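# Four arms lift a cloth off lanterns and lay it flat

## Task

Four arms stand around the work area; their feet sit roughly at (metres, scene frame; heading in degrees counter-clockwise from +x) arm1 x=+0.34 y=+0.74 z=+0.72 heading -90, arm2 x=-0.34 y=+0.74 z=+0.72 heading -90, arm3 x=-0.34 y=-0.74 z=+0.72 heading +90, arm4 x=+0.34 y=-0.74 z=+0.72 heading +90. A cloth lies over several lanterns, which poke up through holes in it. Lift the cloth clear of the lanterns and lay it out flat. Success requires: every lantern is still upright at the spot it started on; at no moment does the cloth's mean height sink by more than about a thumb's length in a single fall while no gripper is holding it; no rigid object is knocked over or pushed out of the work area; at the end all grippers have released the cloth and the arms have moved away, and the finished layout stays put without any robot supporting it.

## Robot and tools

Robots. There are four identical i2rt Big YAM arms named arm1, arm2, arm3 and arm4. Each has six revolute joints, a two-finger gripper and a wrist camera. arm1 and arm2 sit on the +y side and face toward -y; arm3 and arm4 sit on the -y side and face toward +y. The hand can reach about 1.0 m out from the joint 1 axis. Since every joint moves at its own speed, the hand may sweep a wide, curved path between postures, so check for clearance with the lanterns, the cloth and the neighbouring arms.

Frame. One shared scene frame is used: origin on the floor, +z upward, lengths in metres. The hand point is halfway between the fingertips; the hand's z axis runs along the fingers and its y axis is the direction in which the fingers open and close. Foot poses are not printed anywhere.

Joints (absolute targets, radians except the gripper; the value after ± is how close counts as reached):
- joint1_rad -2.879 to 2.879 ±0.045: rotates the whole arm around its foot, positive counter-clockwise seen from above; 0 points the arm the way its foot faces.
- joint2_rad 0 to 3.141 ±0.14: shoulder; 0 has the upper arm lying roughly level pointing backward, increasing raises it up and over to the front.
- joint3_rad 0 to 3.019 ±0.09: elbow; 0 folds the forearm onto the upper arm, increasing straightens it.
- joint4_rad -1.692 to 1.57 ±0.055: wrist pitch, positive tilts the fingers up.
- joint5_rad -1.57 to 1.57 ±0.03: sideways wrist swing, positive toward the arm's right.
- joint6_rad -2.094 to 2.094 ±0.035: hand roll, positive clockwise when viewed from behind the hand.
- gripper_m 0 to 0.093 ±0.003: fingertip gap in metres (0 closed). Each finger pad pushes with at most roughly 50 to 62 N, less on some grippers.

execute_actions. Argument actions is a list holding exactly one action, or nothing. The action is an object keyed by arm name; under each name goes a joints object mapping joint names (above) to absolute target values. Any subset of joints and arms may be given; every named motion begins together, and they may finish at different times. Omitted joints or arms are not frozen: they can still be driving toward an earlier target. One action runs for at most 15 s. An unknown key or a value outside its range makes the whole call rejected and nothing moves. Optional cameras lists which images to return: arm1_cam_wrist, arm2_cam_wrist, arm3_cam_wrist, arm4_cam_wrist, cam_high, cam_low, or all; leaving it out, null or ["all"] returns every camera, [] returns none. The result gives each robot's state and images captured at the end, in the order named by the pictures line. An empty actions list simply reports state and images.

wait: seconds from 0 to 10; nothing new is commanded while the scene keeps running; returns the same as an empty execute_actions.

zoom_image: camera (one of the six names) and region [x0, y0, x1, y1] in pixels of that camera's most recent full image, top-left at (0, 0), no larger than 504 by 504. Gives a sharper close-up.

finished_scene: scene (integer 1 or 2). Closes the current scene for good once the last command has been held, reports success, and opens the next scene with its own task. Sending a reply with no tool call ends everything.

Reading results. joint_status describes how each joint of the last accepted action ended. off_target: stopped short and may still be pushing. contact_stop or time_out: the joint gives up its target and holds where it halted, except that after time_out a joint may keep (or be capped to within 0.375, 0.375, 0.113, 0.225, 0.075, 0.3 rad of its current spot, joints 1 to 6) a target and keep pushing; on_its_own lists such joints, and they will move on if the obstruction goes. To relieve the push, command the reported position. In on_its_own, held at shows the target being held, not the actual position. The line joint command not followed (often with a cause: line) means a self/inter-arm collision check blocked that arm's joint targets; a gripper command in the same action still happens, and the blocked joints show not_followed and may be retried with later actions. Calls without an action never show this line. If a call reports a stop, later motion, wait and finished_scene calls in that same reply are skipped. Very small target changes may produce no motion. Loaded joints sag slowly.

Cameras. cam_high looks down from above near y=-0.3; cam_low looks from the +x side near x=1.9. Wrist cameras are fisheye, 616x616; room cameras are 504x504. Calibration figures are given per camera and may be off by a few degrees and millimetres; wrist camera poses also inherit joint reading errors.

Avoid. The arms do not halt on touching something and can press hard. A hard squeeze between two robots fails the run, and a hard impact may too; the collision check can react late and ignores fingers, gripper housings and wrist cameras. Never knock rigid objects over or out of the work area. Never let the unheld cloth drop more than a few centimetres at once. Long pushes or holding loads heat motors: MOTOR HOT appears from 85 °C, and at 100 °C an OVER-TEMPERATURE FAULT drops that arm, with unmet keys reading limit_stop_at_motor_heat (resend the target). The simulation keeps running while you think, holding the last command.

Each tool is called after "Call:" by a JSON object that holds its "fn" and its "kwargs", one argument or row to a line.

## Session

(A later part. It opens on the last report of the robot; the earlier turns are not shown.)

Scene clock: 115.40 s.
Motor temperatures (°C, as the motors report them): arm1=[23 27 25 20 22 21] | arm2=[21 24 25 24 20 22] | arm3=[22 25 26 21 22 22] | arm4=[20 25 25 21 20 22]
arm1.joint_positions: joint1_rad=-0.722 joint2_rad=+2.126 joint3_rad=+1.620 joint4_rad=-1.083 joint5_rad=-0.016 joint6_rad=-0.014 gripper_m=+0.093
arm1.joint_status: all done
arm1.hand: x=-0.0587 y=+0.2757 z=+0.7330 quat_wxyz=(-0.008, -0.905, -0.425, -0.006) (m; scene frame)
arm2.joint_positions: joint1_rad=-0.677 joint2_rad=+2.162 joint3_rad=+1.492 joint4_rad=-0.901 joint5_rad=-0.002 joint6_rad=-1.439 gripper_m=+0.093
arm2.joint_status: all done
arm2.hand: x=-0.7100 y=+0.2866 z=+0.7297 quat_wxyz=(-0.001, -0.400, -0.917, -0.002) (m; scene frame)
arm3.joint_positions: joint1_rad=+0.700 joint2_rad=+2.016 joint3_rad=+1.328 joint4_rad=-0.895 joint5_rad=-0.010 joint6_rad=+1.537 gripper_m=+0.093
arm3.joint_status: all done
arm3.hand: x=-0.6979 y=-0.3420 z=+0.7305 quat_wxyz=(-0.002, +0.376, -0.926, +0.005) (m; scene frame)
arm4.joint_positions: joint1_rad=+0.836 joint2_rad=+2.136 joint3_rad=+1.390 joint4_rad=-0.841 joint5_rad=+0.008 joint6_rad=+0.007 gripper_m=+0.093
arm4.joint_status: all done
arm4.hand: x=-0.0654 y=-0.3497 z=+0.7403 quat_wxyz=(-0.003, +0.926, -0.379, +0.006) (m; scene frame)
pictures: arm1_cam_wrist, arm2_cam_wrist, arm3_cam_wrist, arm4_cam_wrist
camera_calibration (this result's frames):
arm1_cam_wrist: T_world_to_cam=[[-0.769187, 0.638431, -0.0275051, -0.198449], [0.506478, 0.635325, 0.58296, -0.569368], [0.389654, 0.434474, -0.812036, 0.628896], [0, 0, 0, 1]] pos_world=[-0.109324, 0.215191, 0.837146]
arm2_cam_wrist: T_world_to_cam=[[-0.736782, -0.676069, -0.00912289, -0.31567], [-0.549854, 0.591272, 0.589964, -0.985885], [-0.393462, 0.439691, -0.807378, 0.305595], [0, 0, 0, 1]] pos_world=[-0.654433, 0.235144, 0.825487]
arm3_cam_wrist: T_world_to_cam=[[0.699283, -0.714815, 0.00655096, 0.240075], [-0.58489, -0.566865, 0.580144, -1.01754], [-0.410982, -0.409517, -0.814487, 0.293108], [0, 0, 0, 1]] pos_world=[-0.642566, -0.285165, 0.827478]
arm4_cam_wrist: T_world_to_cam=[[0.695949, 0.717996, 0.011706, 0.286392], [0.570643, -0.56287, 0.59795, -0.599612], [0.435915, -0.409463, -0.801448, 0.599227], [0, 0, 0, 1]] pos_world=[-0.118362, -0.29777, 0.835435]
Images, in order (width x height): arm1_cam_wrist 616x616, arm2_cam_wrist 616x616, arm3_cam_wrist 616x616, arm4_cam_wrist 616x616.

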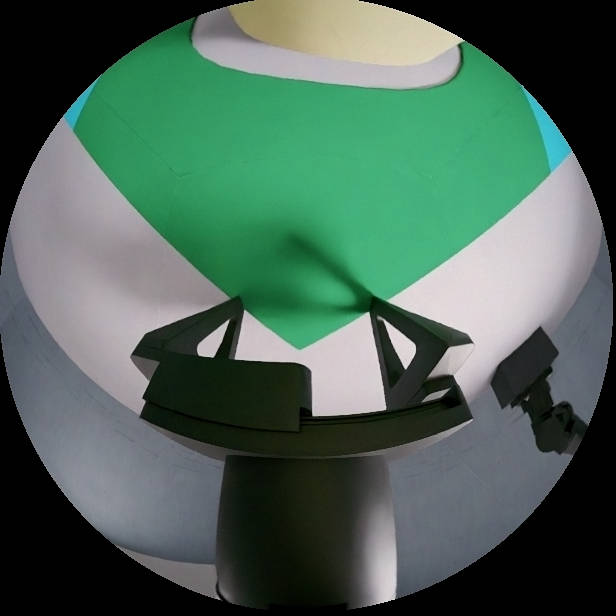

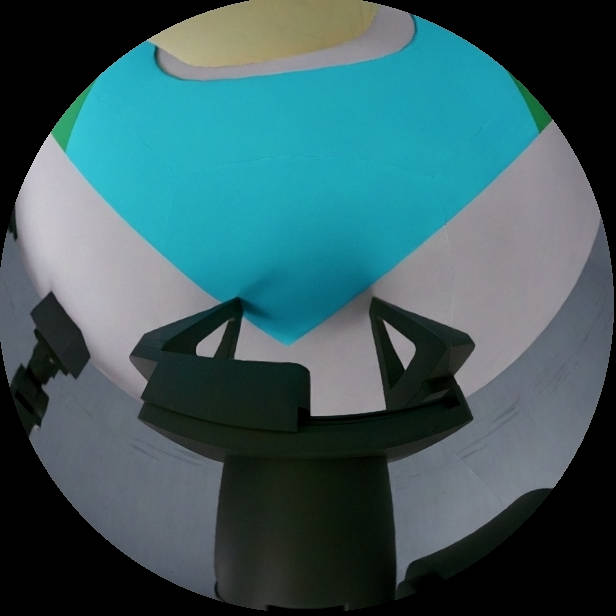

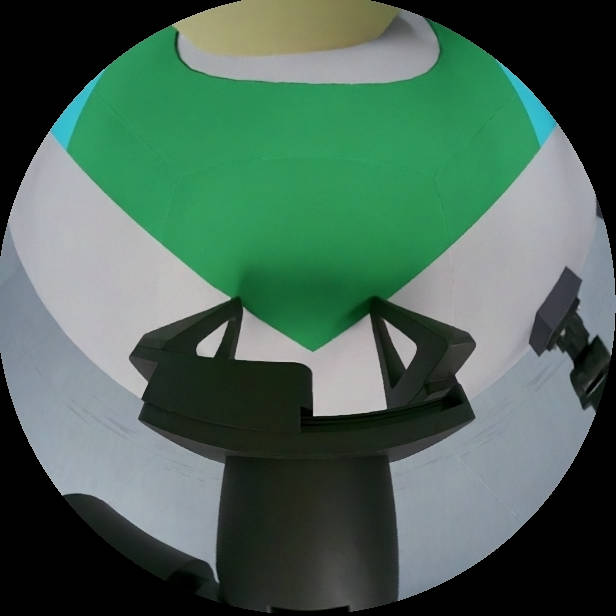

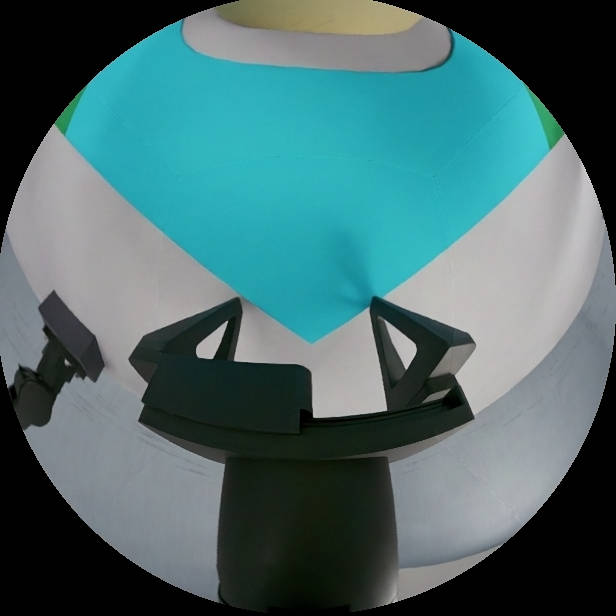

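Call:
{"fn": "execute_actions", "kwargs": {
  "actions": [
    {"arm1": {"joints": {"gripper_m": 0.0}}, "arm2": {"joints": {"gripper_m": 0.0}}, "arm3": {"joints": {"gripper_m": 0.0}}, "arm4": {"joints": {"gripper_m": 0.0}}}
  ],
  "cameras": ["arm1_cam_wrist", "arm2_cam_wrist", "arm3_cam_wrist", "arm4_cam_wrist"]
}}

Scene clock: 117.70 s.
Motor temperatures (°C, as the motors report them): arm1=[23 27 25 20 22 21] | arm2=[21 24 24 24 20 22] | arm3=[22 25 26 21 22 22] | arm4=[20 25 25 21 20 22]
arm1.joint_positions: joint1_rad=-0.722 joint2_rad=+2.126 joint3_rad=+1.620 joint4_rad=-1.083 joint5_rad=-0.016 joint6_rad=-0.013 gripper_m=+0.001
arm1.joint_status: all done
arm1.hand: x=-0.0587 y=+0.2757 z=+0.7330 quat_wxyz=(-0.008, -0.905, -0.425, -0.006) (m; scene frame)
arm2.joint_positions: joint1_rad=-0.677 joint2_rad=+2.161 joint3_rad=+1.492 joint4_rad=-0.901 joint5_rad=-0.002 joint6_rad=-1.439 gripper_m=+0.002
arm2.joint_status: all done
arm2.hand: x=-0.7099 y=+0.2864 z=+0.7299 quat_wxyz=(-0.001, -0.399, -0.917, -0.001) (m; scene frame)
arm3.joint_positions: joint1_rad=+0.700 joint2_rad=+2.016 joint3_rad=+1.328 joint4_rad=-0.891 joint5_rad=-0.010 joint6_rad=+1.538 gripper_m=+0.001
arm3.joint_status: all done
arm3.hand: x=-0.6986 y=-0.3412 z=+0.7304 quat_wxyz=(-0.002, +0.376, -0.927, +0.003) (m; scene frame)
arm4.joint_positions: joint1_rad=+0.836 joint2_rad=+2.136 joint3_rad=+1.390 joint4_rad=-0.841 joint5_rad=+0.008 joint6_rad=+0.007 gripper_m=+0.001
arm4.joint_status: all done
arm4.hand: x=-0.0654 y=-0.3497 z=+0.7403 quat_wxyz=(-0.003, +0.926, -0.379, +0.006) (m; scene frame)
pictures: arm1_cam_wrist, arm2_cam_wrist, arm3_cam_wrist, arm4_cam_wrist
camera_calibration (this result's frames):
arm1_cam_wrist: T_world_to_cam=[[-0.768944, 0.638725, -0.0275034, -0.198517], [0.506719, 0.635128, 0.582966, -0.569304], [0.389823, 0.434332, -0.812031, 0.628941], [0, 0, 0, 1]] pos_world=[-0.109347, 0.215209, 0.837145]
arm2_cam_wrist: T_world_to_cam=[[-0.736009, -0.676915, -0.0087458, -0.315201], [-0.55039, 0.590817, 0.589921, -0.986042], [-0.394159, 0.439001, -0.807414, 0.305636], [0, 0, 0, 1]] pos_world=[-0.654229, 0.235032, 0.825705]
arm3_cam_wrist: T_world_to_cam=[[0.698784, -0.715329, 0.0023571, 0.243645], [-0.583662, -0.56825, 0.580026, -1.01703], [-0.41357, -0.406689, -0.814594, 0.292363], [0, 0, 0, 1]] pos_world=[-0.642946, -0.284743, 0.827489]
arm4_cam_wrist: T_world_to_cam=[[0.695949, 0.717996, 0.011706, 0.286392], [0.570643, -0.56287, 0.59795, -0.599612], [0.435915, -0.409463, -0.801448, 0.599227], [0, 0, 0, 1]] pos_world=[-0.118362, -0.29777, 0.835435]
Images, in order (width x height): arm1_cam_wrist 616x616, arm2_cam_wrist 616x616, arm3_cam_wrist 616x616, arm4_cam_wrist 616x616.

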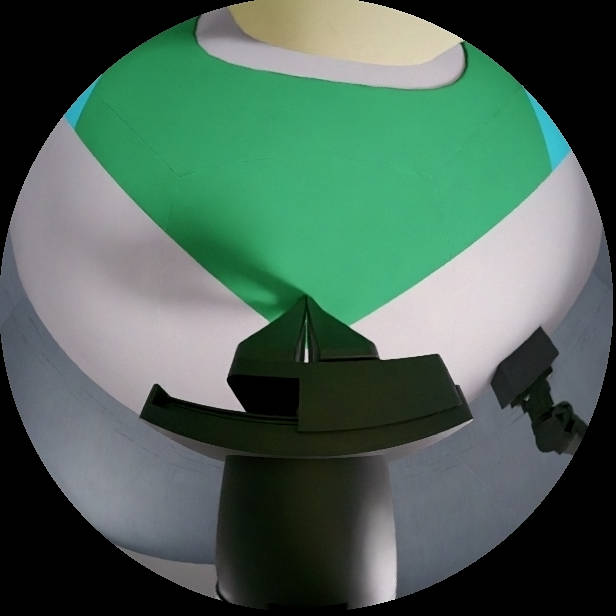

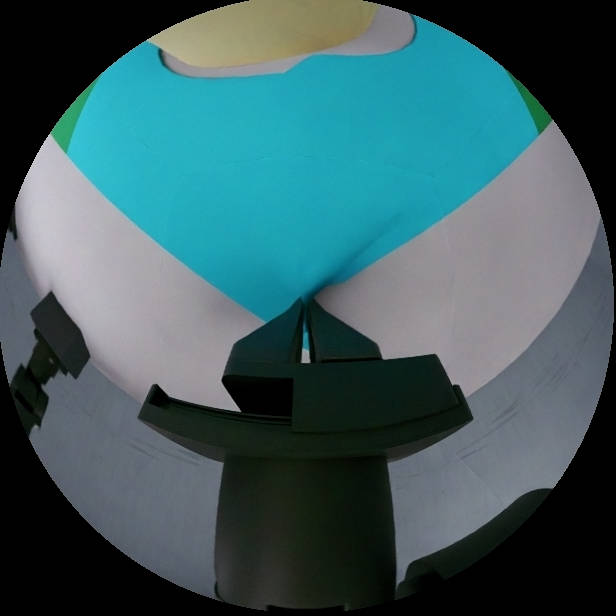

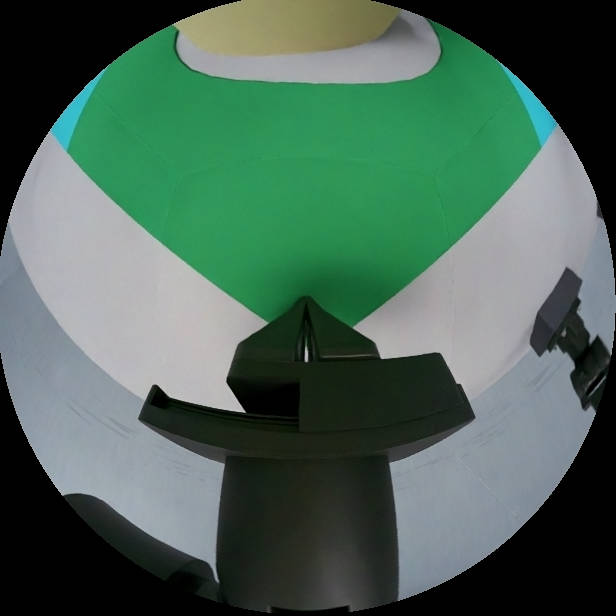

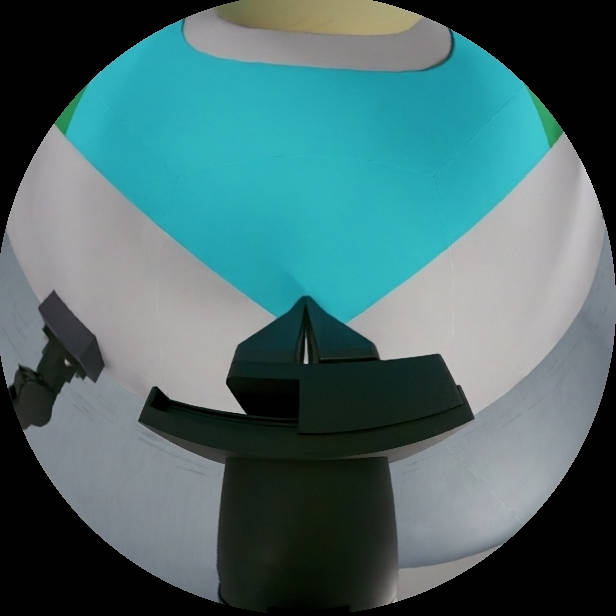

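Call:
{"fn": "execute_actions", "kwargs": {
  "actions": [
    {"arm1": {"joints": {"joint2_rad": 2.10, "joint3_rad": 1.547, "joint4_rad": -1.04, "gripper_m": 0.093}}, "arm2": {"joints": {"joint2_rad": 2.11, "joint4_rad": -0.95}}, "arm3": {"joints": {"joint1_rad": 0.74, "joint2_rad": 2.04, "joint6_rad": 1.59, "gripper_m": 0.093}}, "arm4": {"joints": {"joint2_rad": 2.125, "joint3_rad": 1.325, "joint4_rad": -0.80, "gripper_m": 0.093}}}
  ],
  "cameras": ["arm1_cam_wrist", "arm2_cam_wrist", "arm3_cam_wrist", "arm4_cam_wrist"]
}}

Scene clock: 127.43 s.
Motor temperatures (°C, as the motors report them): arm1=[23 27 25 20 22 21] | arm2=[21 24 24 24 20 22] | arm3=[22 25 25 21 22 22] | arm4=[20 26 24 21 20 22]
arm1.joint_positions: joint1_rad=-0.722 joint2_rad=+2.096 joint3_rad=+1.562 joint4_rad=-1.050 joint5_rad=-0.016 joint6_rad=-0.013 gripper_m=+0.093
arm1.joint_status: all done
arm1.hand: x=-0.0504 y=+0.2854 z=+0.7310 quat_wxyz=(-0.009, -0.905, -0.425, -0.004) (m; scene frame)
arm2.joint_positions: joint1_rad=-0.677 joint2_rad=+2.124 joint3_rad=+1.492 joint4_rad=-0.937 joint5_rad=-0.002 joint6_rad=-1.439 gripper_m=+0.002
arm2.joint_status: all done
arm2.hand: x=-0.7089 y=+0.2874 z=+0.7509 quat_wxyz=(+0.000, -0.399, -0.917, -0.001) (m; scene frame)
arm3.joint_positions: joint1_rad=+0.741 joint2_rad=+2.019 joint3_rad=+1.328 joint4_rad=-0.891 joint5_rad=-0.009 joint6_rad=+1.577 gripper_m=+0.093
arm3.joint_status: all done
arm3.hand: x=-0.7140 y=-0.3568 z=+0.7282 quat_wxyz=(-0.003, +0.376, -0.926, +0.004) (m; scene frame)
arm4.joint_positions: joint1_rad=+0.836 joint2_rad=+2.114 joint3_rad=+1.332 joint4_rad=-0.809 joint5_rad=+0.006 joint6_rad=+0.007 gripper_m=+0.093
arm4.joint_status: all done
arm4.hand: x=-0.0537 y=-0.3613 z=+0.7359 quat_wxyz=(-0.002, +0.926, -0.379, +0.007) (m; scene frame)
pictures: arm1_cam_wrist, arm2_cam_wrist, arm3_cam_wrist, arm4_cam_wrist
camera_calibration (this result's frames):
arm1_cam_wrist: T_world_to_cam=[[-0.769011, 0.638646, -0.0274394, -0.198412], [0.508461, 0.637139, 0.579243, -0.576312], [0.387414, 0.431492, -0.814693, 0.622451], [0, 0, 0, 1]] pos_world=[-0.100695, 0.225323, 0.835487]
arm2_cam_wrist: T_world_to_cam=[[-0.736016, -0.676926, -0.00723425, -0.314757], [-0.549818, 0.59151, 0.58976, -0.998199], [-0.394944, 0.43805, -0.807546, 0.322264], [0, 0, 0, 1]] pos_world=[-0.653217, 0.236209, 0.846664]
arm3_cam_wrist: T_world_to_cam=[[0.699559, -0.714545, 0.00658061, 0.241023], [-0.58518, -0.567573, 0.579159, -1.03377], [-0.4101, -0.409007, -0.815188, 0.279956], [0, 0, 0, 1]] pos_world=[-0.658739, -0.300012, 0.825346]
arm4_cam_wrist: T_world_to_cam=[[0.695953, 0.718015, 0.0101828, 0.287808], [0.569785, -0.560797, 0.600709, -0.611536], [0.437029, -0.412263, -0.799403, 0.583364], [0, 0, 0, 1]] pos_world=[-0.106803, -0.309098, 0.830767]
Images, in order (width x height): arm1_cam_wrist 616x616, arm2_cam_wrist 616x616, arm3_cam_wrist 616x616, arm4_cam_wrist 616x616.

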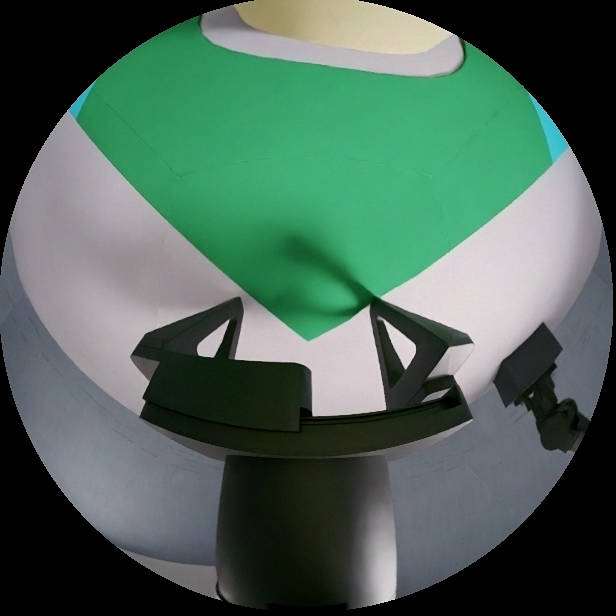

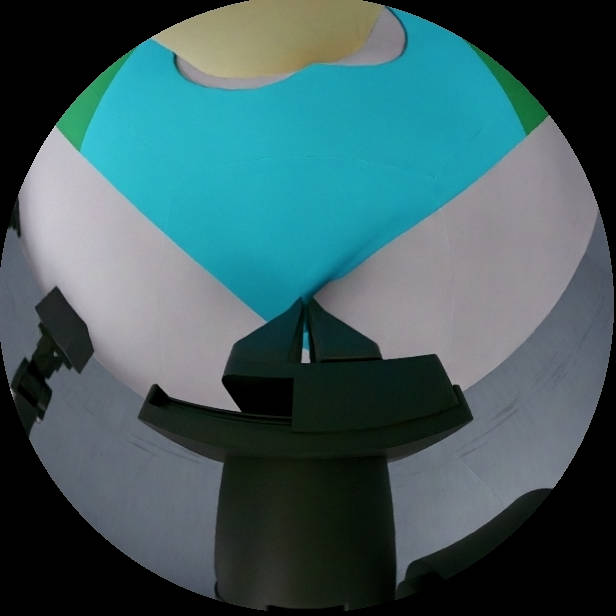

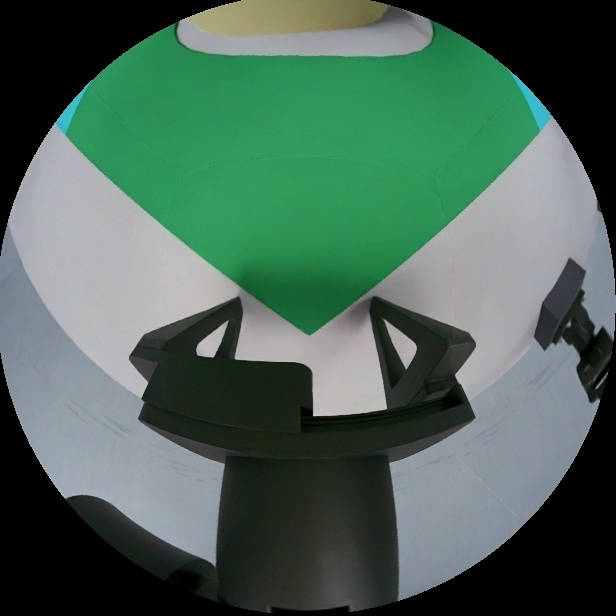

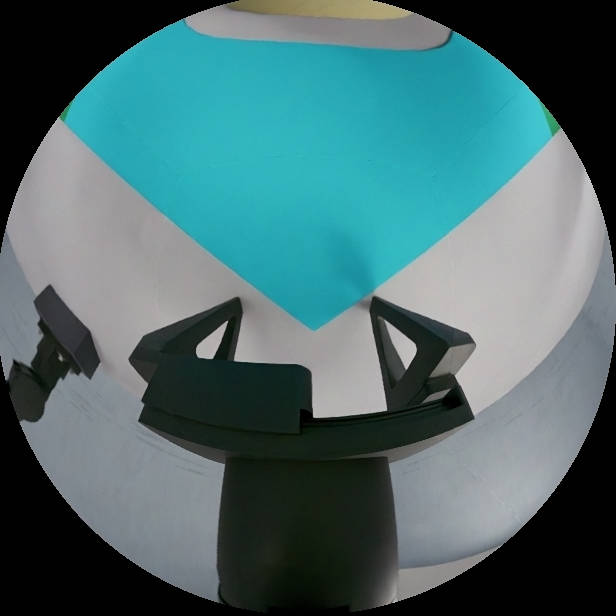

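Arm2 is holding its corner. Now closing the other three.

Call:
{"fn": "execute_actions", "kwargs": {
  "actions": [
    {"arm1": {"joints": {"gripper_m": 0.0}}, "arm3": {"joints": {"gripper_m": 0.0}}, "arm4": {"joints": {"gripper_m": 0.0}}}
  ],
  "cameras": ["arm1_cam_wrist", "arm3_cam_wrist", "arm4_cam_wrist"]
}}

Scene clock: 130.40 s.
Motor temperatures (°C, as the motors report them): arm1=[23 27 25 20 22 21] | arm2=[21 24 24 24 20 22] | arm3=[22 25 25 21 22 22] | arm4=[20 26 24 21 20 22]
arm1.joint_positions: joint1_rad=-0.725 joint2_rad=+2.095 joint3_rad=+1.562 joint4_rad=-1.050 joint5_rad=-0.014 joint6_rad=-0.013 gripper_m=+0.001
arm1.joint_status: all done
arm1.hand: x=-0.0521 y=+0.2867 z=+0.7316 quat_wxyz=(-0.009, -0.906, -0.423, -0.003) (m; scene frame)
arm2.joint_positions: joint1_rad=-0.677 joint2_rad=+2.124 joint3_rad=+1.492 joint4_rad=-0.937 joint5_rad=-0.002 joint6_rad=-1.439 gripper_m=+0.002
arm2.joint_status: not commanded
arm2.hand: x=-0.7089 y=+0.2874 z=+0.7509 quat_wxyz=(+0.000, -0.399, -0.917, -0.001) (m; scene frame)
arm3.joint_positions: joint1_rad=+0.741 joint2_rad=+2.021 joint3_rad=+1.328 joint4_rad=-0.891 joint5_rad=-0.010 joint6_rad=+1.578 gripper_m=+0.003
arm3.joint_status: gripper_m off_target (ended at +0.003, target +0.000)
arm3.hand: x=-0.7138 y=-0.3570 z=+0.7274 quat_wxyz=(-0.003, +0.376, -0.927, +0.005) (m; scene frame)
arm4.joint_positions: joint1_rad=+0.836 joint2_rad=+2.114 joint3_rad=+1.332 joint4_rad=-0.807 joint5_rad=+0.005 joint6_rad=+0.007 gripper_m=+0.002
arm4.joint_status: all done
arm4.hand: x=-0.0542 y=-0.3611 z=+0.7358 quat_wxyz=(-0.002, +0.926, -0.379, +0.006) (m; scene frame)
pictures: arm1_cam_wrist, arm3_cam_wrist, arm4_cam_wrist
camera_calibration (this result's frames):
arm1_cam_wrist: T_world_to_cam=[[-0.767112, 0.641004, -0.025558, -0.202499], [0.511652, 0.635372, 0.578372, -0.575302], [0.386978, 0.430599, -0.815373, 0.623831], [0, 0, 0, 1]] pos_world=[-0.102393, 0.226713, 0.836218]
arm3_cam_wrist: T_world_to_cam=[[0.698992, -0.715083, 0.00810656, 0.239051], [-0.586091, -0.566333, 0.579452, -1.03377], [-0.409765, -0.409783, -0.814966, 0.27908], [0, 0, 0, 1]] pos_world=[-0.658623, -0.300157, 0.824525]
arm4_cam_wrist: T_world_to_cam=[[0.695978, 0.718006, 0.00903705, 0.288846], [0.571081, -0.561103, 0.599191, -0.61008], [0.435293, -0.411863, -0.800555, 0.58454], [0, 0, 0, 1]] pos_world=[-0.107071, -0.308961, 0.830901]
Images, in order (width x height): arm1_cam_wrist 616x616, arm3_cam_wrist 616x616, arm4_cam_wrist 616x616.

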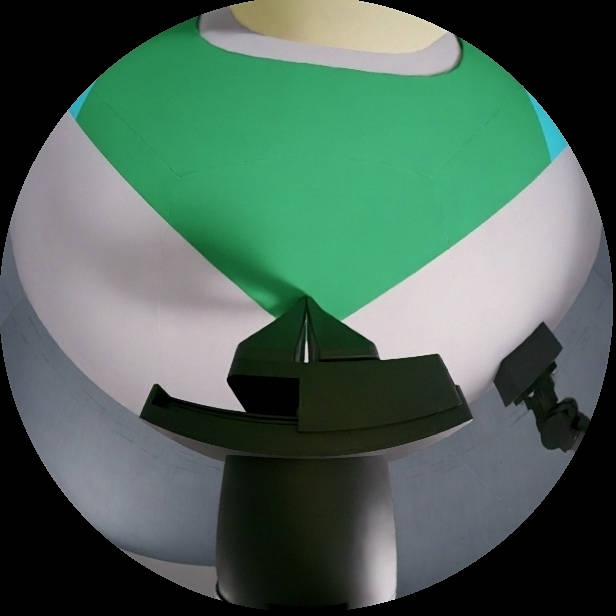

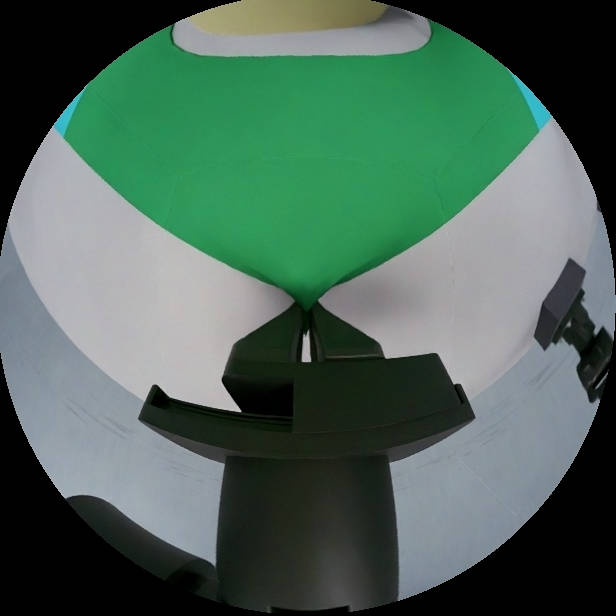

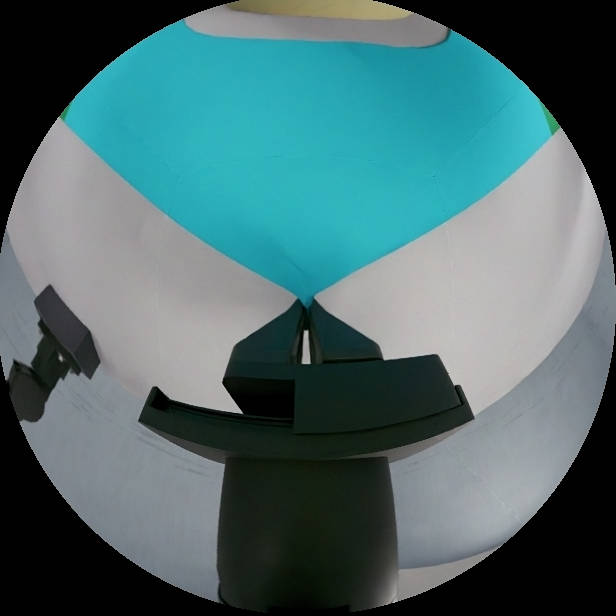

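Call:
{"fn": "execute_actions", "kwargs": {
  "actions": [
    {"arm1": {"joints": {"joint2_rad": 2.09, "joint3_rad": 1.495, "joint4_rad": -1.0, "gripper_m": 0.093}}}
  ],
  "cameras": ["arm1_cam_wrist"]
}}

Call:
{"fn": "execute_actions", "kwargs": {
  "actions": [
    {"arm1": {"joints": {"gripper_m": 0.0}}}
  ],
  "cameras": ["arm1_cam_wrist"]
}}

Scene clock: 133.70 s.
Motor temperatures (°C, as the motors report them): arm1=[23 27 25 20 22 21] | arm2=[21 24 24 24 20 22] | arm3=[22 25 25 21 22 22] | arm4=[20 26 24 21 20 22]
arm1.joint_positions: joint1_rad=-0.722 joint2_rad=+2.071 joint3_rad=+1.512 joint4_rad=-1.008 joint5_rad=-0.017 joint6_rad=-0.013 gripper_m=+0.093
arm1.joint_status: all done
arm1.hand: x=-0.0452 y=+0.2915 z=+0.7289 quat_wxyz=(-0.013, -0.905, -0.424, +0.003) (m; scene frame)
arm2.joint_positions: joint1_rad=-0.677 joint2_rad=+2.124 joint3_rad=+1.492 joint4_rad=-0.937 joint5_rad=-0.002 joint6_rad=-1.439 gripper_m=+0.002
arm2.joint_status: not commanded
arm2.hand: x=-0.7089 y=+0.2874 z=+0.7509 quat_wxyz=(+0.000, -0.399, -0.917, -0.001) (m; scene frame)
arm3.joint_positions: joint1_rad=+0.741 joint2_rad=+2.021 joint3_rad=+1.328 joint4_rad=-0.891 joint5_rad=-0.010 joint6_rad=+1.578 gripper_m=+0.003
arm3.joint_status: not commanded
arm3.hand: x=-0.7138 y=-0.3570 z=+0.7274 quat_wxyz=(-0.003, +0.376, -0.927, +0.005) (m; scene frame)
arm4.joint_positions: joint1_rad=+0.836 joint2_rad=+2.114 joint3_rad=+1.332 joint4_rad=-0.807 joint5_rad=+0.005 joint6_rad=+0.007 gripper_m=+0.002
arm4.joint_status: not commanded
arm4.hand: x=-0.0542 y=-0.3611 z=+0.7358 quat_wxyz=(-0.002, +0.926, -0.379, +0.006) (m; scene frame)
pictures: arm1_cam_wrist
camera_calibration (this result's frames):
arm1_cam_wrist: T_world_to_cam=[[-0.768763, 0.638905, -0.0283506, -0.197775], [0.514875, 0.644601, 0.565149, -0.573227], [0.379351, 0.419869, -0.824501, 0.626223], [0, 0, 0, 1]] pos_world=[-0.094461, 0.23293, 0.834674]
Images, in order (width x height): arm1_cam_wrist 616x616.

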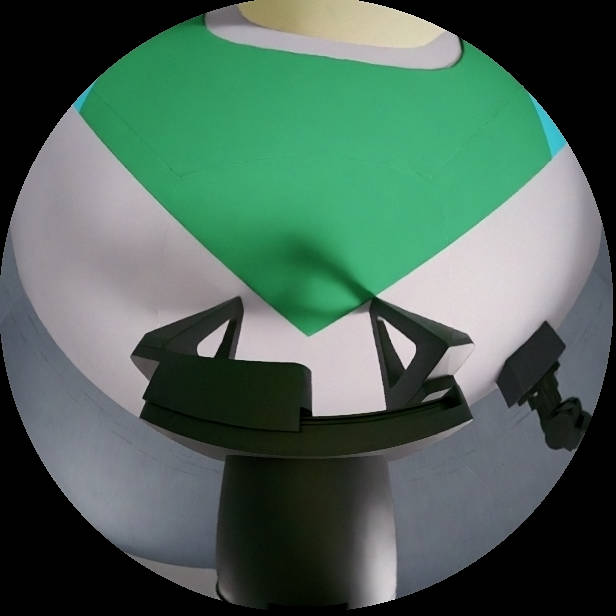

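Scene clock: 134.40 s.
Motor temperatures (°C, as the motors report them): arm1=[23 27 25 20 22 21] | arm2=[21 25 24 24 20 22] | arm3=[22 25 25 21 22 22] | arm4=[20 26 24 21 20 22]
arm1.joint_positions: joint1_rad=-0.724 joint2_rad=+2.071 joint3_rad=+1.511 joint4_rad=-1.008 joint5_rad=-0.013 joint6_rad=-0.013 gripper_m=+0.003
arm1.joint_status: all done
arm1.hand: x=-0.0464 y=+0.2929 z=+0.7286 quat_wxyz=(-0.012, -0.906, -0.423, +0.004) (m; scene frame)
arm2.joint_positions: joint1_rad=-0.677 joint2_rad=+2.124 joint3_rad=+1.492 joint4_rad=-0.937 joint5_rad=-0.002 joint6_rad=-1.439 gripper_m=+0.002
arm2.joint_status: not commanded
arm2.hand: x=-0.7089 y=+0.2874 z=+0.7509 quat_wxyz=(+0.000, -0.399, -0.917, -0.001) (m; scene frame)
arm3.joint_positions: joint1_rad=+0.741 joint2_rad=+2.021 joint3_rad=+1.328 joint4_rad=-0.891 joint5_rad=-0.010 joint6_rad=+1.578 gripper_m=+0.003
arm3.joint_status: not commanded
arm3.hand: x=-0.7138 y=-0.3570 z=+0.7274 quat_wxyz=(-0.003, +0.376, -0.927, +0.005) (m; scene frame)
arm4.joint_positions: joint1_rad=+0.836 joint2_rad=+2.114 joint3_rad=+1.332 joint4_rad=-0.807 joint5_rad=+0.005 joint6_rad=+0.007 gripper_m=+0.002
arm4.joint_status: not commanded
arm4.hand: x=-0.0542 y=-0.3611 z=+0.7358 quat_wxyz=(-0.002, +0.926, -0.379, +0.006) (m; scene frame)
pictures: arm1_cam_wrist
camera_calibration (this result's frames):
arm1_cam_wrist: T_world_to_cam=[[-0.767573, 0.640491, -0.0245691, -0.202718], [0.517624, 0.642023, 0.565572, -0.572749], [0.378018, 0.4214, -0.824333, 0.625258], [0, 0, 0, 1]] pos_world=[-0.0954904, 0.234073, 0.834371]
Images, in order (width x height): arm1_cam_wrist 616x616.

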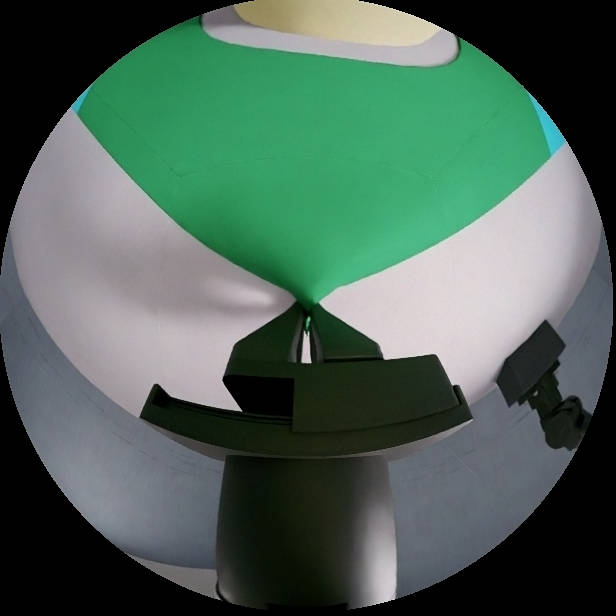

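Call:
{"fn": "execute_actions", "kwargs": {
  "actions": [
    {"arm1": {"joints": {"joint2_rad": 1.936, "joint3_rad": 1.611, "joint4_rad": -1.247}}, "arm2": {"joints": {"joint2_rad": 1.991, "joint3_rad": 1.546, "joint4_rad": -1.126}}, "arm3": {"joints": {"joint2_rad": 1.836, "joint3_rad": 1.391, "joint4_rad": -1.126}}, "arm4": {"joints": {"joint2_rad": 1.901, "joint3_rad": 1.357, "joint4_rad": -1.027}}}
  ],
  "cameras": ["cam_high", "cam_low"]
}}

Scene clock: 152.03 s.
Motor temperatures (°C, as the motors report them): arm1=[23 27 24 20 22 21] | arm2=[21 25 25 24 20 22] | arm3=[22 25 25 21 22 22] | arm4=[20 26 24 21 20 22]
arm1.joint_positions: joint1_rad=-0.724 joint2_rad=+1.929 joint3_rad=+1.584 joint4_rad=-1.229 joint5_rad=-0.015 joint6_rad=-0.013 gripper_m=+0.003
arm1.joint_status: all done
arm1.hand: x=-0.0387 y=+0.3020 z=+0.8336 quat_wxyz=(-0.011, -0.906, -0.423, +0.001) (m; scene frame)
arm2.joint_positions: joint1_rad=-0.664 joint2_rad=+1.983 joint3_rad=+1.510 joint4_rad=-1.108 joint5_rad=-0.008 joint6_rad=-1.439 gripper_m=+0.002
arm2.joint_status: all done
arm2.hand: x=-0.6937 y=+0.2928 z=+0.8359 quat_wxyz=(-0.005, -0.394, -0.919, -0.006) (m; scene frame)
arm3.joint_positions: joint1_rad=+0.732 joint2_rad=+1.829 joint3_rad=+1.363 joint4_rad=-1.109 joint5_rad=-0.005 joint6_rad=+1.578 gripper_m=+0.003
arm3.joint_status: all done
arm3.hand: x=-0.7007 y=-0.3641 z=+0.8373 quat_wxyz=(-0.003, +0.372, -0.928, +0.000) (m; scene frame)
arm4.joint_positions: joint1_rad=+0.836 joint2_rad=+1.891 joint3_rad=+1.345 joint4_rad=-1.011 joint5_rad=+0.005 joint6_rad=+0.007 gripper_m=+0.002
arm4.joint_status: all done
arm4.hand: x=-0.0487 y=-0.3669 z=+0.8557 quat_wxyz=(-0.008, +0.926, -0.379, -0.008) (m; scene frame)
pictures: cam_high, cam_low
Images, in order (width x height): cam_high 504x504, cam_low 504x504.

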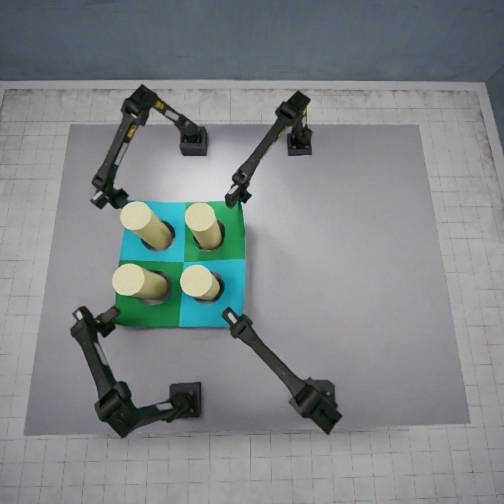

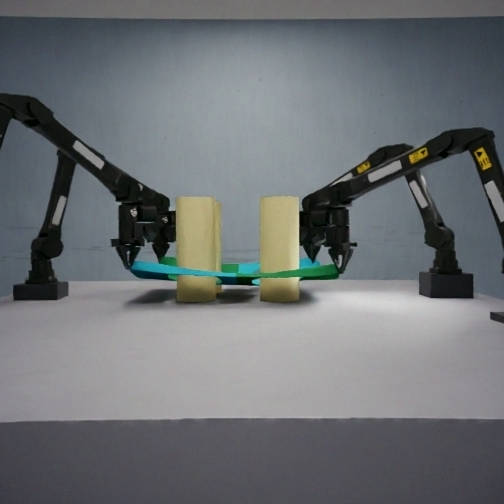

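Call:
{"fn": "execute_actions", "kwargs": {
  "actions": [
    {"arm1": {"joints": {"joint2_rad": 1.90, "joint3_rad": 1.88, "joint4_rad": -1.545}}, "arm2": {"joints": {"joint1_rad": -0.685, "joint2_rad": 1.905, "joint3_rad": 1.74, "joint4_rad": -1.40}}, "arm3": {"joints": {"joint1_rad": 0.75, "joint2_rad": 1.767, "joint3_rad": 1.62, "joint4_rad": -1.42}}, "arm4": {"joints": {"joint2_rad": 1.81, "joint3_rad": 1.54, "joint4_rad": -1.31}}}
  ],
  "cameras": ["cam_high", "cam_low"]
}}

Scene clock: 168.07 s.
Motor temperatures (°C, as the motors report them): arm1=[23 27 27 20 22 21] | arm2=[21 25 26 24 20 22] | arm3=[22 25 27 21 22 22] | arm4=[20 26 25 21 20 22]
arm1.joint_positions: joint1_rad=-0.724 joint2_rad=+1.905 joint3_rad=+1.837 joint4_rad=-1.529 joint5_rad=-0.017 joint6_rad=-0.013 gripper_m=+0.003
arm1.joint_status: all done
arm1.hand: x=-0.0432 y=+0.2973 z=+0.9418 quat_wxyz=(-0.007, -0.906, -0.423, -0.010) (m; scene frame)
arm2.joint_positions: joint1_rad=-0.667 joint2_rad=+1.898 joint3_rad=+1.696 joint4_rad=-1.384 joint5_rad=-0.007 joint6_rad=-1.439 gripper_m=+0.002
arm2.joint_status: all done
arm2.hand: x=-0.6985 y=+0.2896 z=+0.9507 quat_wxyz=(-0.005, -0.395, -0.919, -0.008) (m; scene frame)
arm3.joint_positions: joint1_rad=+0.737 joint2_rad=+1.775 joint3_rad=+1.578 joint4_rad=-1.404 joint5_rad=-0.005 joint6_rad=+1.578 gripper_m=+0.003
arm3.joint_status: all done
arm3.hand: x=-0.7089 y=-0.3614 z=+0.9425 quat_wxyz=(-0.008, +0.374, -0.927, +0.012) (m; scene frame)
arm4.joint_positions: joint1_rad=+0.836 joint2_rad=+1.798 joint3_rad=+1.521 joint4_rad=-1.295 joint5_rad=+0.005 joint6_rad=+0.007 gripper_m=+0.002
arm4.joint_status: all done
arm4.hand: x=-0.0519 y=-0.3643 z=+0.9650 quat_wxyz=(-0.005, +0.926, -0.379, -0.001) (m; scene frame)
pictures: cam_high, cam_low
Images, in order (width x height): cam_high 504x504, cam_low 504x504.

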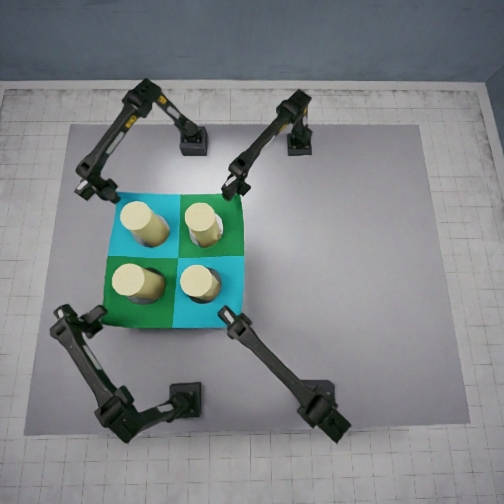

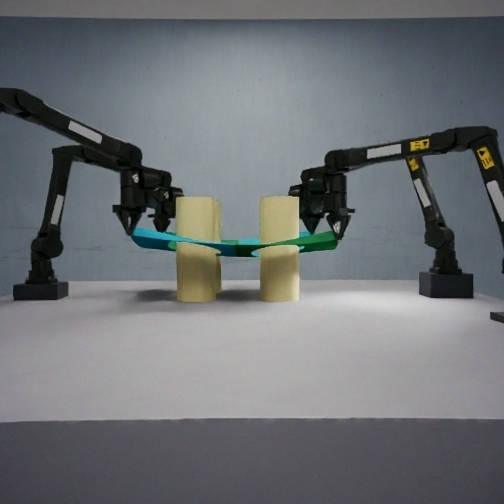

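Call:
{"fn": "execute_actions", "kwargs": {
  "actions": [
    {"arm1": {"joints": {"joint2_rad": 1.83, "joint3_rad": 2.10, "joint4_rad": -1.66}}, "arm2": {"joints": {"joint2_rad": 1.88, "joint3_rad": 2.027, "joint4_rad": -1.66}}, "arm3": {"joints": {"joint2_rad": 1.725, "joint3_rad": 1.90, "joint4_rad": -1.66}}, "arm4": {"joints": {"joint2_rad": 1.785, "joint3_rad": 1.825, "joint4_rad": -1.61}}}
  ],
  "cameras": ["cam_high", "cam_low"]
}}

Scene clock: 190.80 s.
Motor temperatures (°C, as the motors report them): arm1=[23 27 30 20 22 21] | arm2=[21 25 29 24 20 22] | arm3=[22 26 30 21 22 22] | arm4=[20 26 27 21 20 22]
arm1.joint_positions: joint1_rad=-0.724 joint2_rad=+1.828 joint3_rad=+2.059 joint4_rad=-1.646 joint5_rad=-0.017 joint6_rad=-0.013 gripper_m=+0.003
arm1.joint_status: all done
arm1.hand: x=-0.0484 y=+0.2923 z=+1.0713 quat_wxyz=(-0.045, -0.902, -0.422, +0.073) (m; scene frame)
arm2.joint_positions: joint1_rad=-0.669 joint2_rad=+1.878 joint3_rad=+1.975 joint4_rad=-1.647 joint5_rad=-0.006 joint6_rad=-1.439 gripper_m=+0.002
arm2.joint_status: all done
arm2.hand: x=-0.7048 y=+0.2837 z=+1.0676 quat_wxyz=(+0.000, -0.396, -0.918, +0.009) (m; scene frame)
arm3.joint_positions: joint1_rad=+0.737 joint2_rad=+1.733 joint3_rad=+1.854 joint4_rad=-1.647 joint5_rad=-0.005 joint6_rad=+1.578 gripper_m=+0.003
arm3.joint_status: all done
arm3.hand: x=-0.7155 y=-0.3567 z=+1.0693 quat_wxyz=(+0.006, +0.374, -0.927, -0.023) (m; scene frame)
arm4.joint_positions: joint1_rad=+0.836 joint2_rad=+1.773 joint3_rad=+1.791 joint4_rad=-1.597 joint5_rad=+0.005 joint6_rad=+0.007 gripper_m=+0.002
arm4.joint_status: all done
arm4.hand: x=-0.0543 y=-0.3626 z=+1.0802 quat_wxyz=(-0.004, +0.926, -0.379, +0.002) (m; scene frame)
pictures: cam_high, cam_low
Images, in order (width x height): cam_high 504x504, cam_low 504x504.

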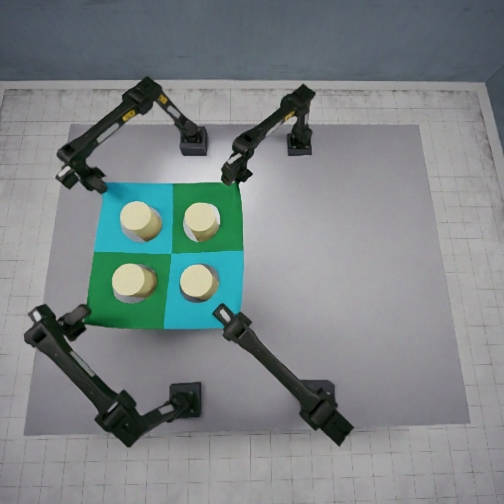

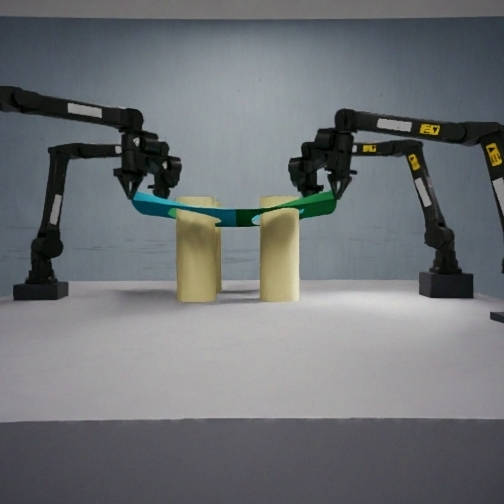

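Call:
{"fn": "execute_actions", "kwargs": {
  "actions": [
    {"arm1": {"joints": {"joint2_rad": 1.785, "joint3_rad": 2.42, "joint4_rad": -1.66}}, "arm2": {"joints": {"joint2_rad": 1.775, "joint3_rad": 2.285, "joint4_rad": -1.66}}, "arm3": {"joints": {"joint2_rad": 1.635, "joint3_rad": 2.18, "joint4_rad": -1.66}}, "arm4": {"joints": {"joint2_rad": 1.675, "joint3_rad": 2.10, "joint4_rad": -1.66}}}
  ],
  "cameras": ["cam_high", "cam_low"]
}}

Scene clock: 201.40 s.
Motor temperatures (°C, as the motors report them): arm1=[23 27 30 20 22 21] | arm2=[21 25 29 24 20 22] | arm3=[22 26 31 21 22 22] | arm4=[20 26 28 21 20 22]
arm1.joint_positions: joint1_rad=-0.724 joint2_rad=+1.787 joint3_rad=+2.381 joint4_rad=-1.650 joint5_rad=-0.017 joint6_rad=-0.013 gripper_m=+0.003
arm1.joint_status: all done
arm1.hand: x=-0.0561 y=+0.2845 z=+1.2330 quat_wxyz=(-0.117, -0.874, -0.410, +0.234) (m; scene frame)
arm2.joint_positions: joint1_rad=-0.669 joint2_rad=+1.777 joint3_rad=+2.249 joint4_rad=-1.649 joint5_rad=-0.006 joint6_rad=-1.439 gripper_m=+0.002
arm2.joint_status: all done
arm2.hand: x=-0.7137 y=+0.2723 z=+1.2395 quat_wxyz=(+0.051, -0.388, -0.901, +0.187) (m; scene frame)
arm3.joint_positions: joint1_rad=+0.737 joint2_rad=+1.628 joint3_rad=+2.146 joint4_rad=-1.650 joint5_rad=-0.005 joint6_rad=+1.578 gripper_m=+0.003
arm3.joint_status: all done
arm3.hand: x=-0.7222 y=-0.3527 z=+1.2464 quat_wxyz=(+0.080, +0.367, -0.904, -0.203) (m; scene frame)
arm4.joint_positions: joint1_rad=+0.836 joint2_rad=+1.675 joint3_rad=+2.080 joint4_rad=-1.649 joint5_rad=+0.005 joint6_rad=+0.007 gripper_m=+0.002
arm4.joint_status: all done
arm4.hand: x=-0.0643 y=-0.3537 z=+1.2489 quat_wxyz=(-0.066, +0.913, -0.373, -0.153) (m; scene frame)
pictures: cam_high, cam_low
Images, in order (width x height): cam_high 504x504, cam_low 504x504.

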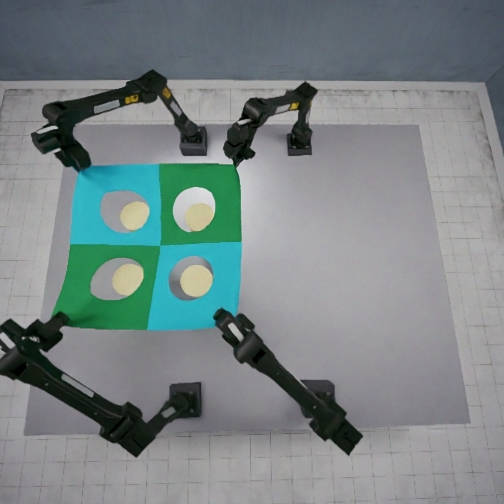

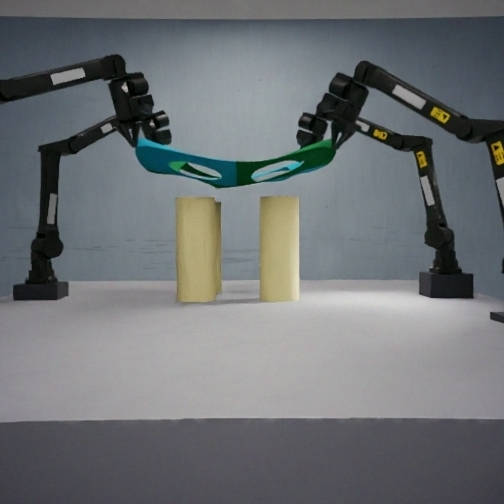

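Call:
{"fn": "execute_actions", "kwargs": {
  "actions": [
    {"arm1": {"joints": {"joint1_rad": -0.425, "joint2_rad": 1.479, "joint3_rad": 2.04, "joint6_rad": 0.29}}, "arm2": {"joints": {"joint1_rad": -0.369, "joint2_rad": 1.488, "joint3_rad": 1.918, "joint6_rad": -1.13}}, "arm3": {"joints": {"joint1_rad": 0.415, "joint2_rad": 1.323, "joint3_rad": 1.82, "joint6_rad": 1.25}}, "arm4": {"joints": {"joint1_rad": 0.525, "joint2_rad": 1.346, "joint3_rad": 1.73, "joint6_rad": -0.30}}}
  ],
  "cameras": ["cam_high", "cam_low"]
}}

Scene clock: 236.00 s.
Motor temperatures (°C, as the motors report them): arm1=[23 27 30 20 22 21] | arm2=[21 25 29 24 20 22] | arm3=[22 25 31 21 22 22] | arm4=[20 26 28 21 20 22]
arm1.joint_positions: joint1_rad=-0.425 joint2_rad=+1.489 joint3_rad=+2.037 joint4_rad=-1.652 joint5_rad=-0.017 joint6_rad=+0.275 gripper_m=+0.003
arm1.joint_status: all done
arm1.hand: x=+0.1426 y=+0.2916 z=+1.2391 quat_wxyz=(-0.163, -0.877, -0.418, +0.174) (m; scene frame)
arm2.joint_positions: joint1_rad=-0.360 joint2_rad=+1.492 joint3_rad=+1.925 joint4_rad=-1.650 joint5_rad=-0.006 joint6_rad=-1.140 gripper_m=+0.002
arm2.joint_status: all done
arm2.hand: x=-0.5145 y=+0.2804 z=+1.2487 quat_wxyz=(-0.008, -0.385, -0.906, +0.174) (m; scene frame)
arm3.joint_positions: joint1_rad=+0.402 joint2_rad=+1.323 joint3_rad=+1.820 joint4_rad=-1.650 joint5_rad=-0.005 joint6_rad=+1.263 gripper_m=+0.003
arm3.joint_status: all done
arm3.hand: x=-0.5223 y=-0.3547 z=+1.2482 quat_wxyz=(+0.011, +0.359, -0.910, -0.209) (m; scene frame)
arm4.joint_positions: joint1_rad=+0.512 joint2_rad=+1.349 joint3_rad=+1.731 joint4_rad=-1.653 joint5_rad=+0.003 joint6_rad=-0.286 gripper_m=+0.002
arm4.joint_status: all done
arm4.hand: x=+0.1388 y=-0.3592 z=+1.2529 quat_wxyz=(-0.099, +0.909, -0.388, -0.117) (m; scene frame)
pictures: cam_high, cam_low
Images, in order (width x height): cam_high 504x504, cam_low 504x504.

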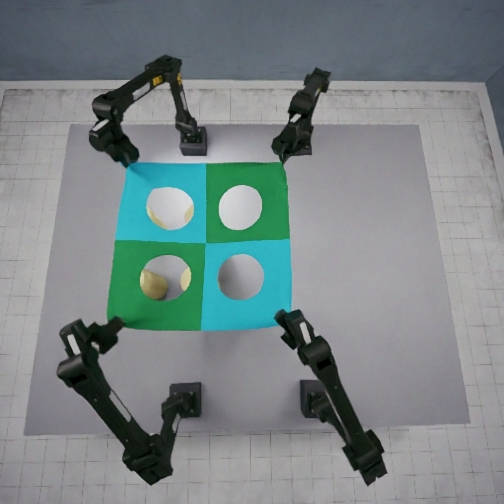

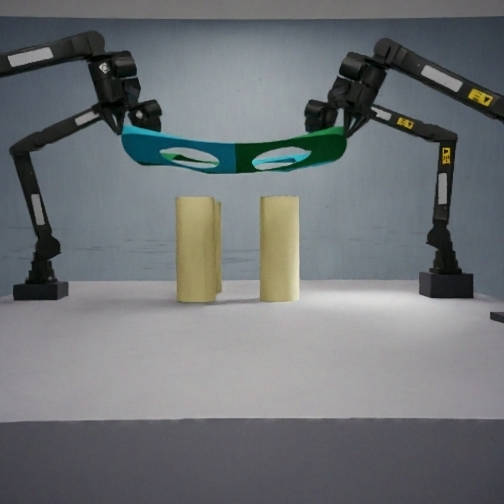

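Call:
{"fn": "execute_actions", "kwargs": {
  "actions": [
    {"arm1": {"joints": {"joint1_rad": -0.025, "joint2_rad": 1.368, "joint3_rad": 1.925, "joint6_rad": 0.70}}, "arm2": {"joints": {"joint1_rad": 0.022, "joint2_rad": 1.40, "joint3_rad": 1.815, "joint6_rad": -0.73}}, "arm3": {"joints": {"joint1_rad": -0.047, "joint2_rad": 1.214, "joint3_rad": 1.712, "joint6_rad": 0.79}}, "arm4": {"joints": {"joint1_rad": 0.072, "joint2_rad": 1.212, "joint3_rad": 1.60, "joint6_rad": -0.77}}}
  ],
  "cameras": ["cam_high", "cam_low"]
}}

Scene clock: 243.83 s.
Motor temperatures (°C, as the motors report them): arm1=[23 27 29 20 22 21] | arm2=[21 25 28 24 20 22] | arm3=[22 25 31 21 22 22] | arm4=[20 26 28 21 20 22]
arm1.joint_positions: joint1_rad=-0.024 joint2_rad=+1.387 joint3_rad=+1.924 joint4_rad=-1.652 joint5_rad=-0.016 joint6_rad=+0.685 gripper_m=+0.003
arm1.joint_status: all done
arm1.hand: x=+0.3356 y=+0.2908 z=+1.2349 quat_wxyz=(-0.211, -0.880, -0.415, +0.096) (m; scene frame)
arm2.joint_positions: joint1_rad=+0.036 joint2_rad=+1.420 joint3_rad=+1.824 joint4_rad=-1.650 joint5_rad=-0.005 joint6_rad=-0.740 gripper_m=+0.002
arm2.joint_status: all done
arm2.hand: x=-0.3246 y=+0.2766 z=+1.2383 quat_wxyz=(-0.069, -0.388, -0.908, +0.145) (m; scene frame)
arm3.joint_positions: joint1_rad=-0.053 joint2_rad=+1.236 joint3_rad=+1.710 joint4_rad=-1.650 joint5_rad=-0.007 joint6_rad=+0.803 gripper_m=+0.003
arm3.joint_status: all done
arm3.hand: x=-0.3333 y=-0.3480 z=+1.2364 quat_wxyz=(-0.077, +0.362, -0.910, -0.185) (m; scene frame)
arm4.joint_positions: joint1_rad=+0.080 joint2_rad=+1.210 joint3_rad=+1.604 joint4_rad=-1.653 joint5_rad=+0.003 joint6_rad=-0.756 gripper_m=+0.002
arm4.joint_status: all done
arm4.hand: x=+0.3200 y=-0.3638 z=+1.2514 quat_wxyz=(-0.145, +0.915, -0.371, -0.066) (m; scene frame)
pictures: cam_high, cam_low
Images, in order (width x height): cam_high 504x504, cam_low 504x504.

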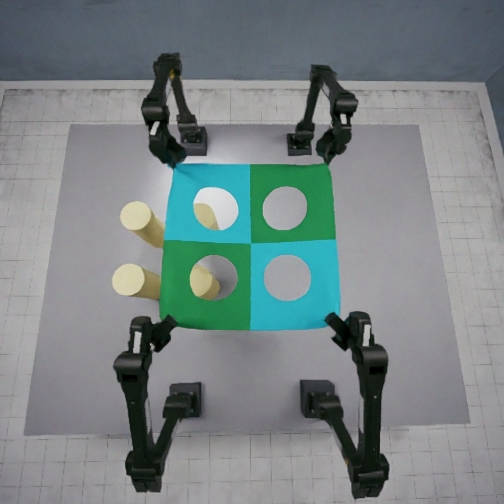

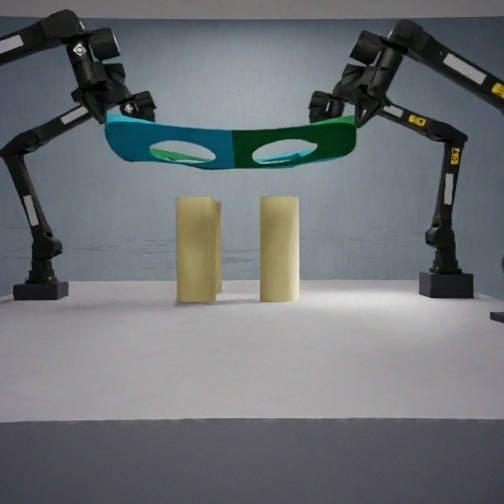

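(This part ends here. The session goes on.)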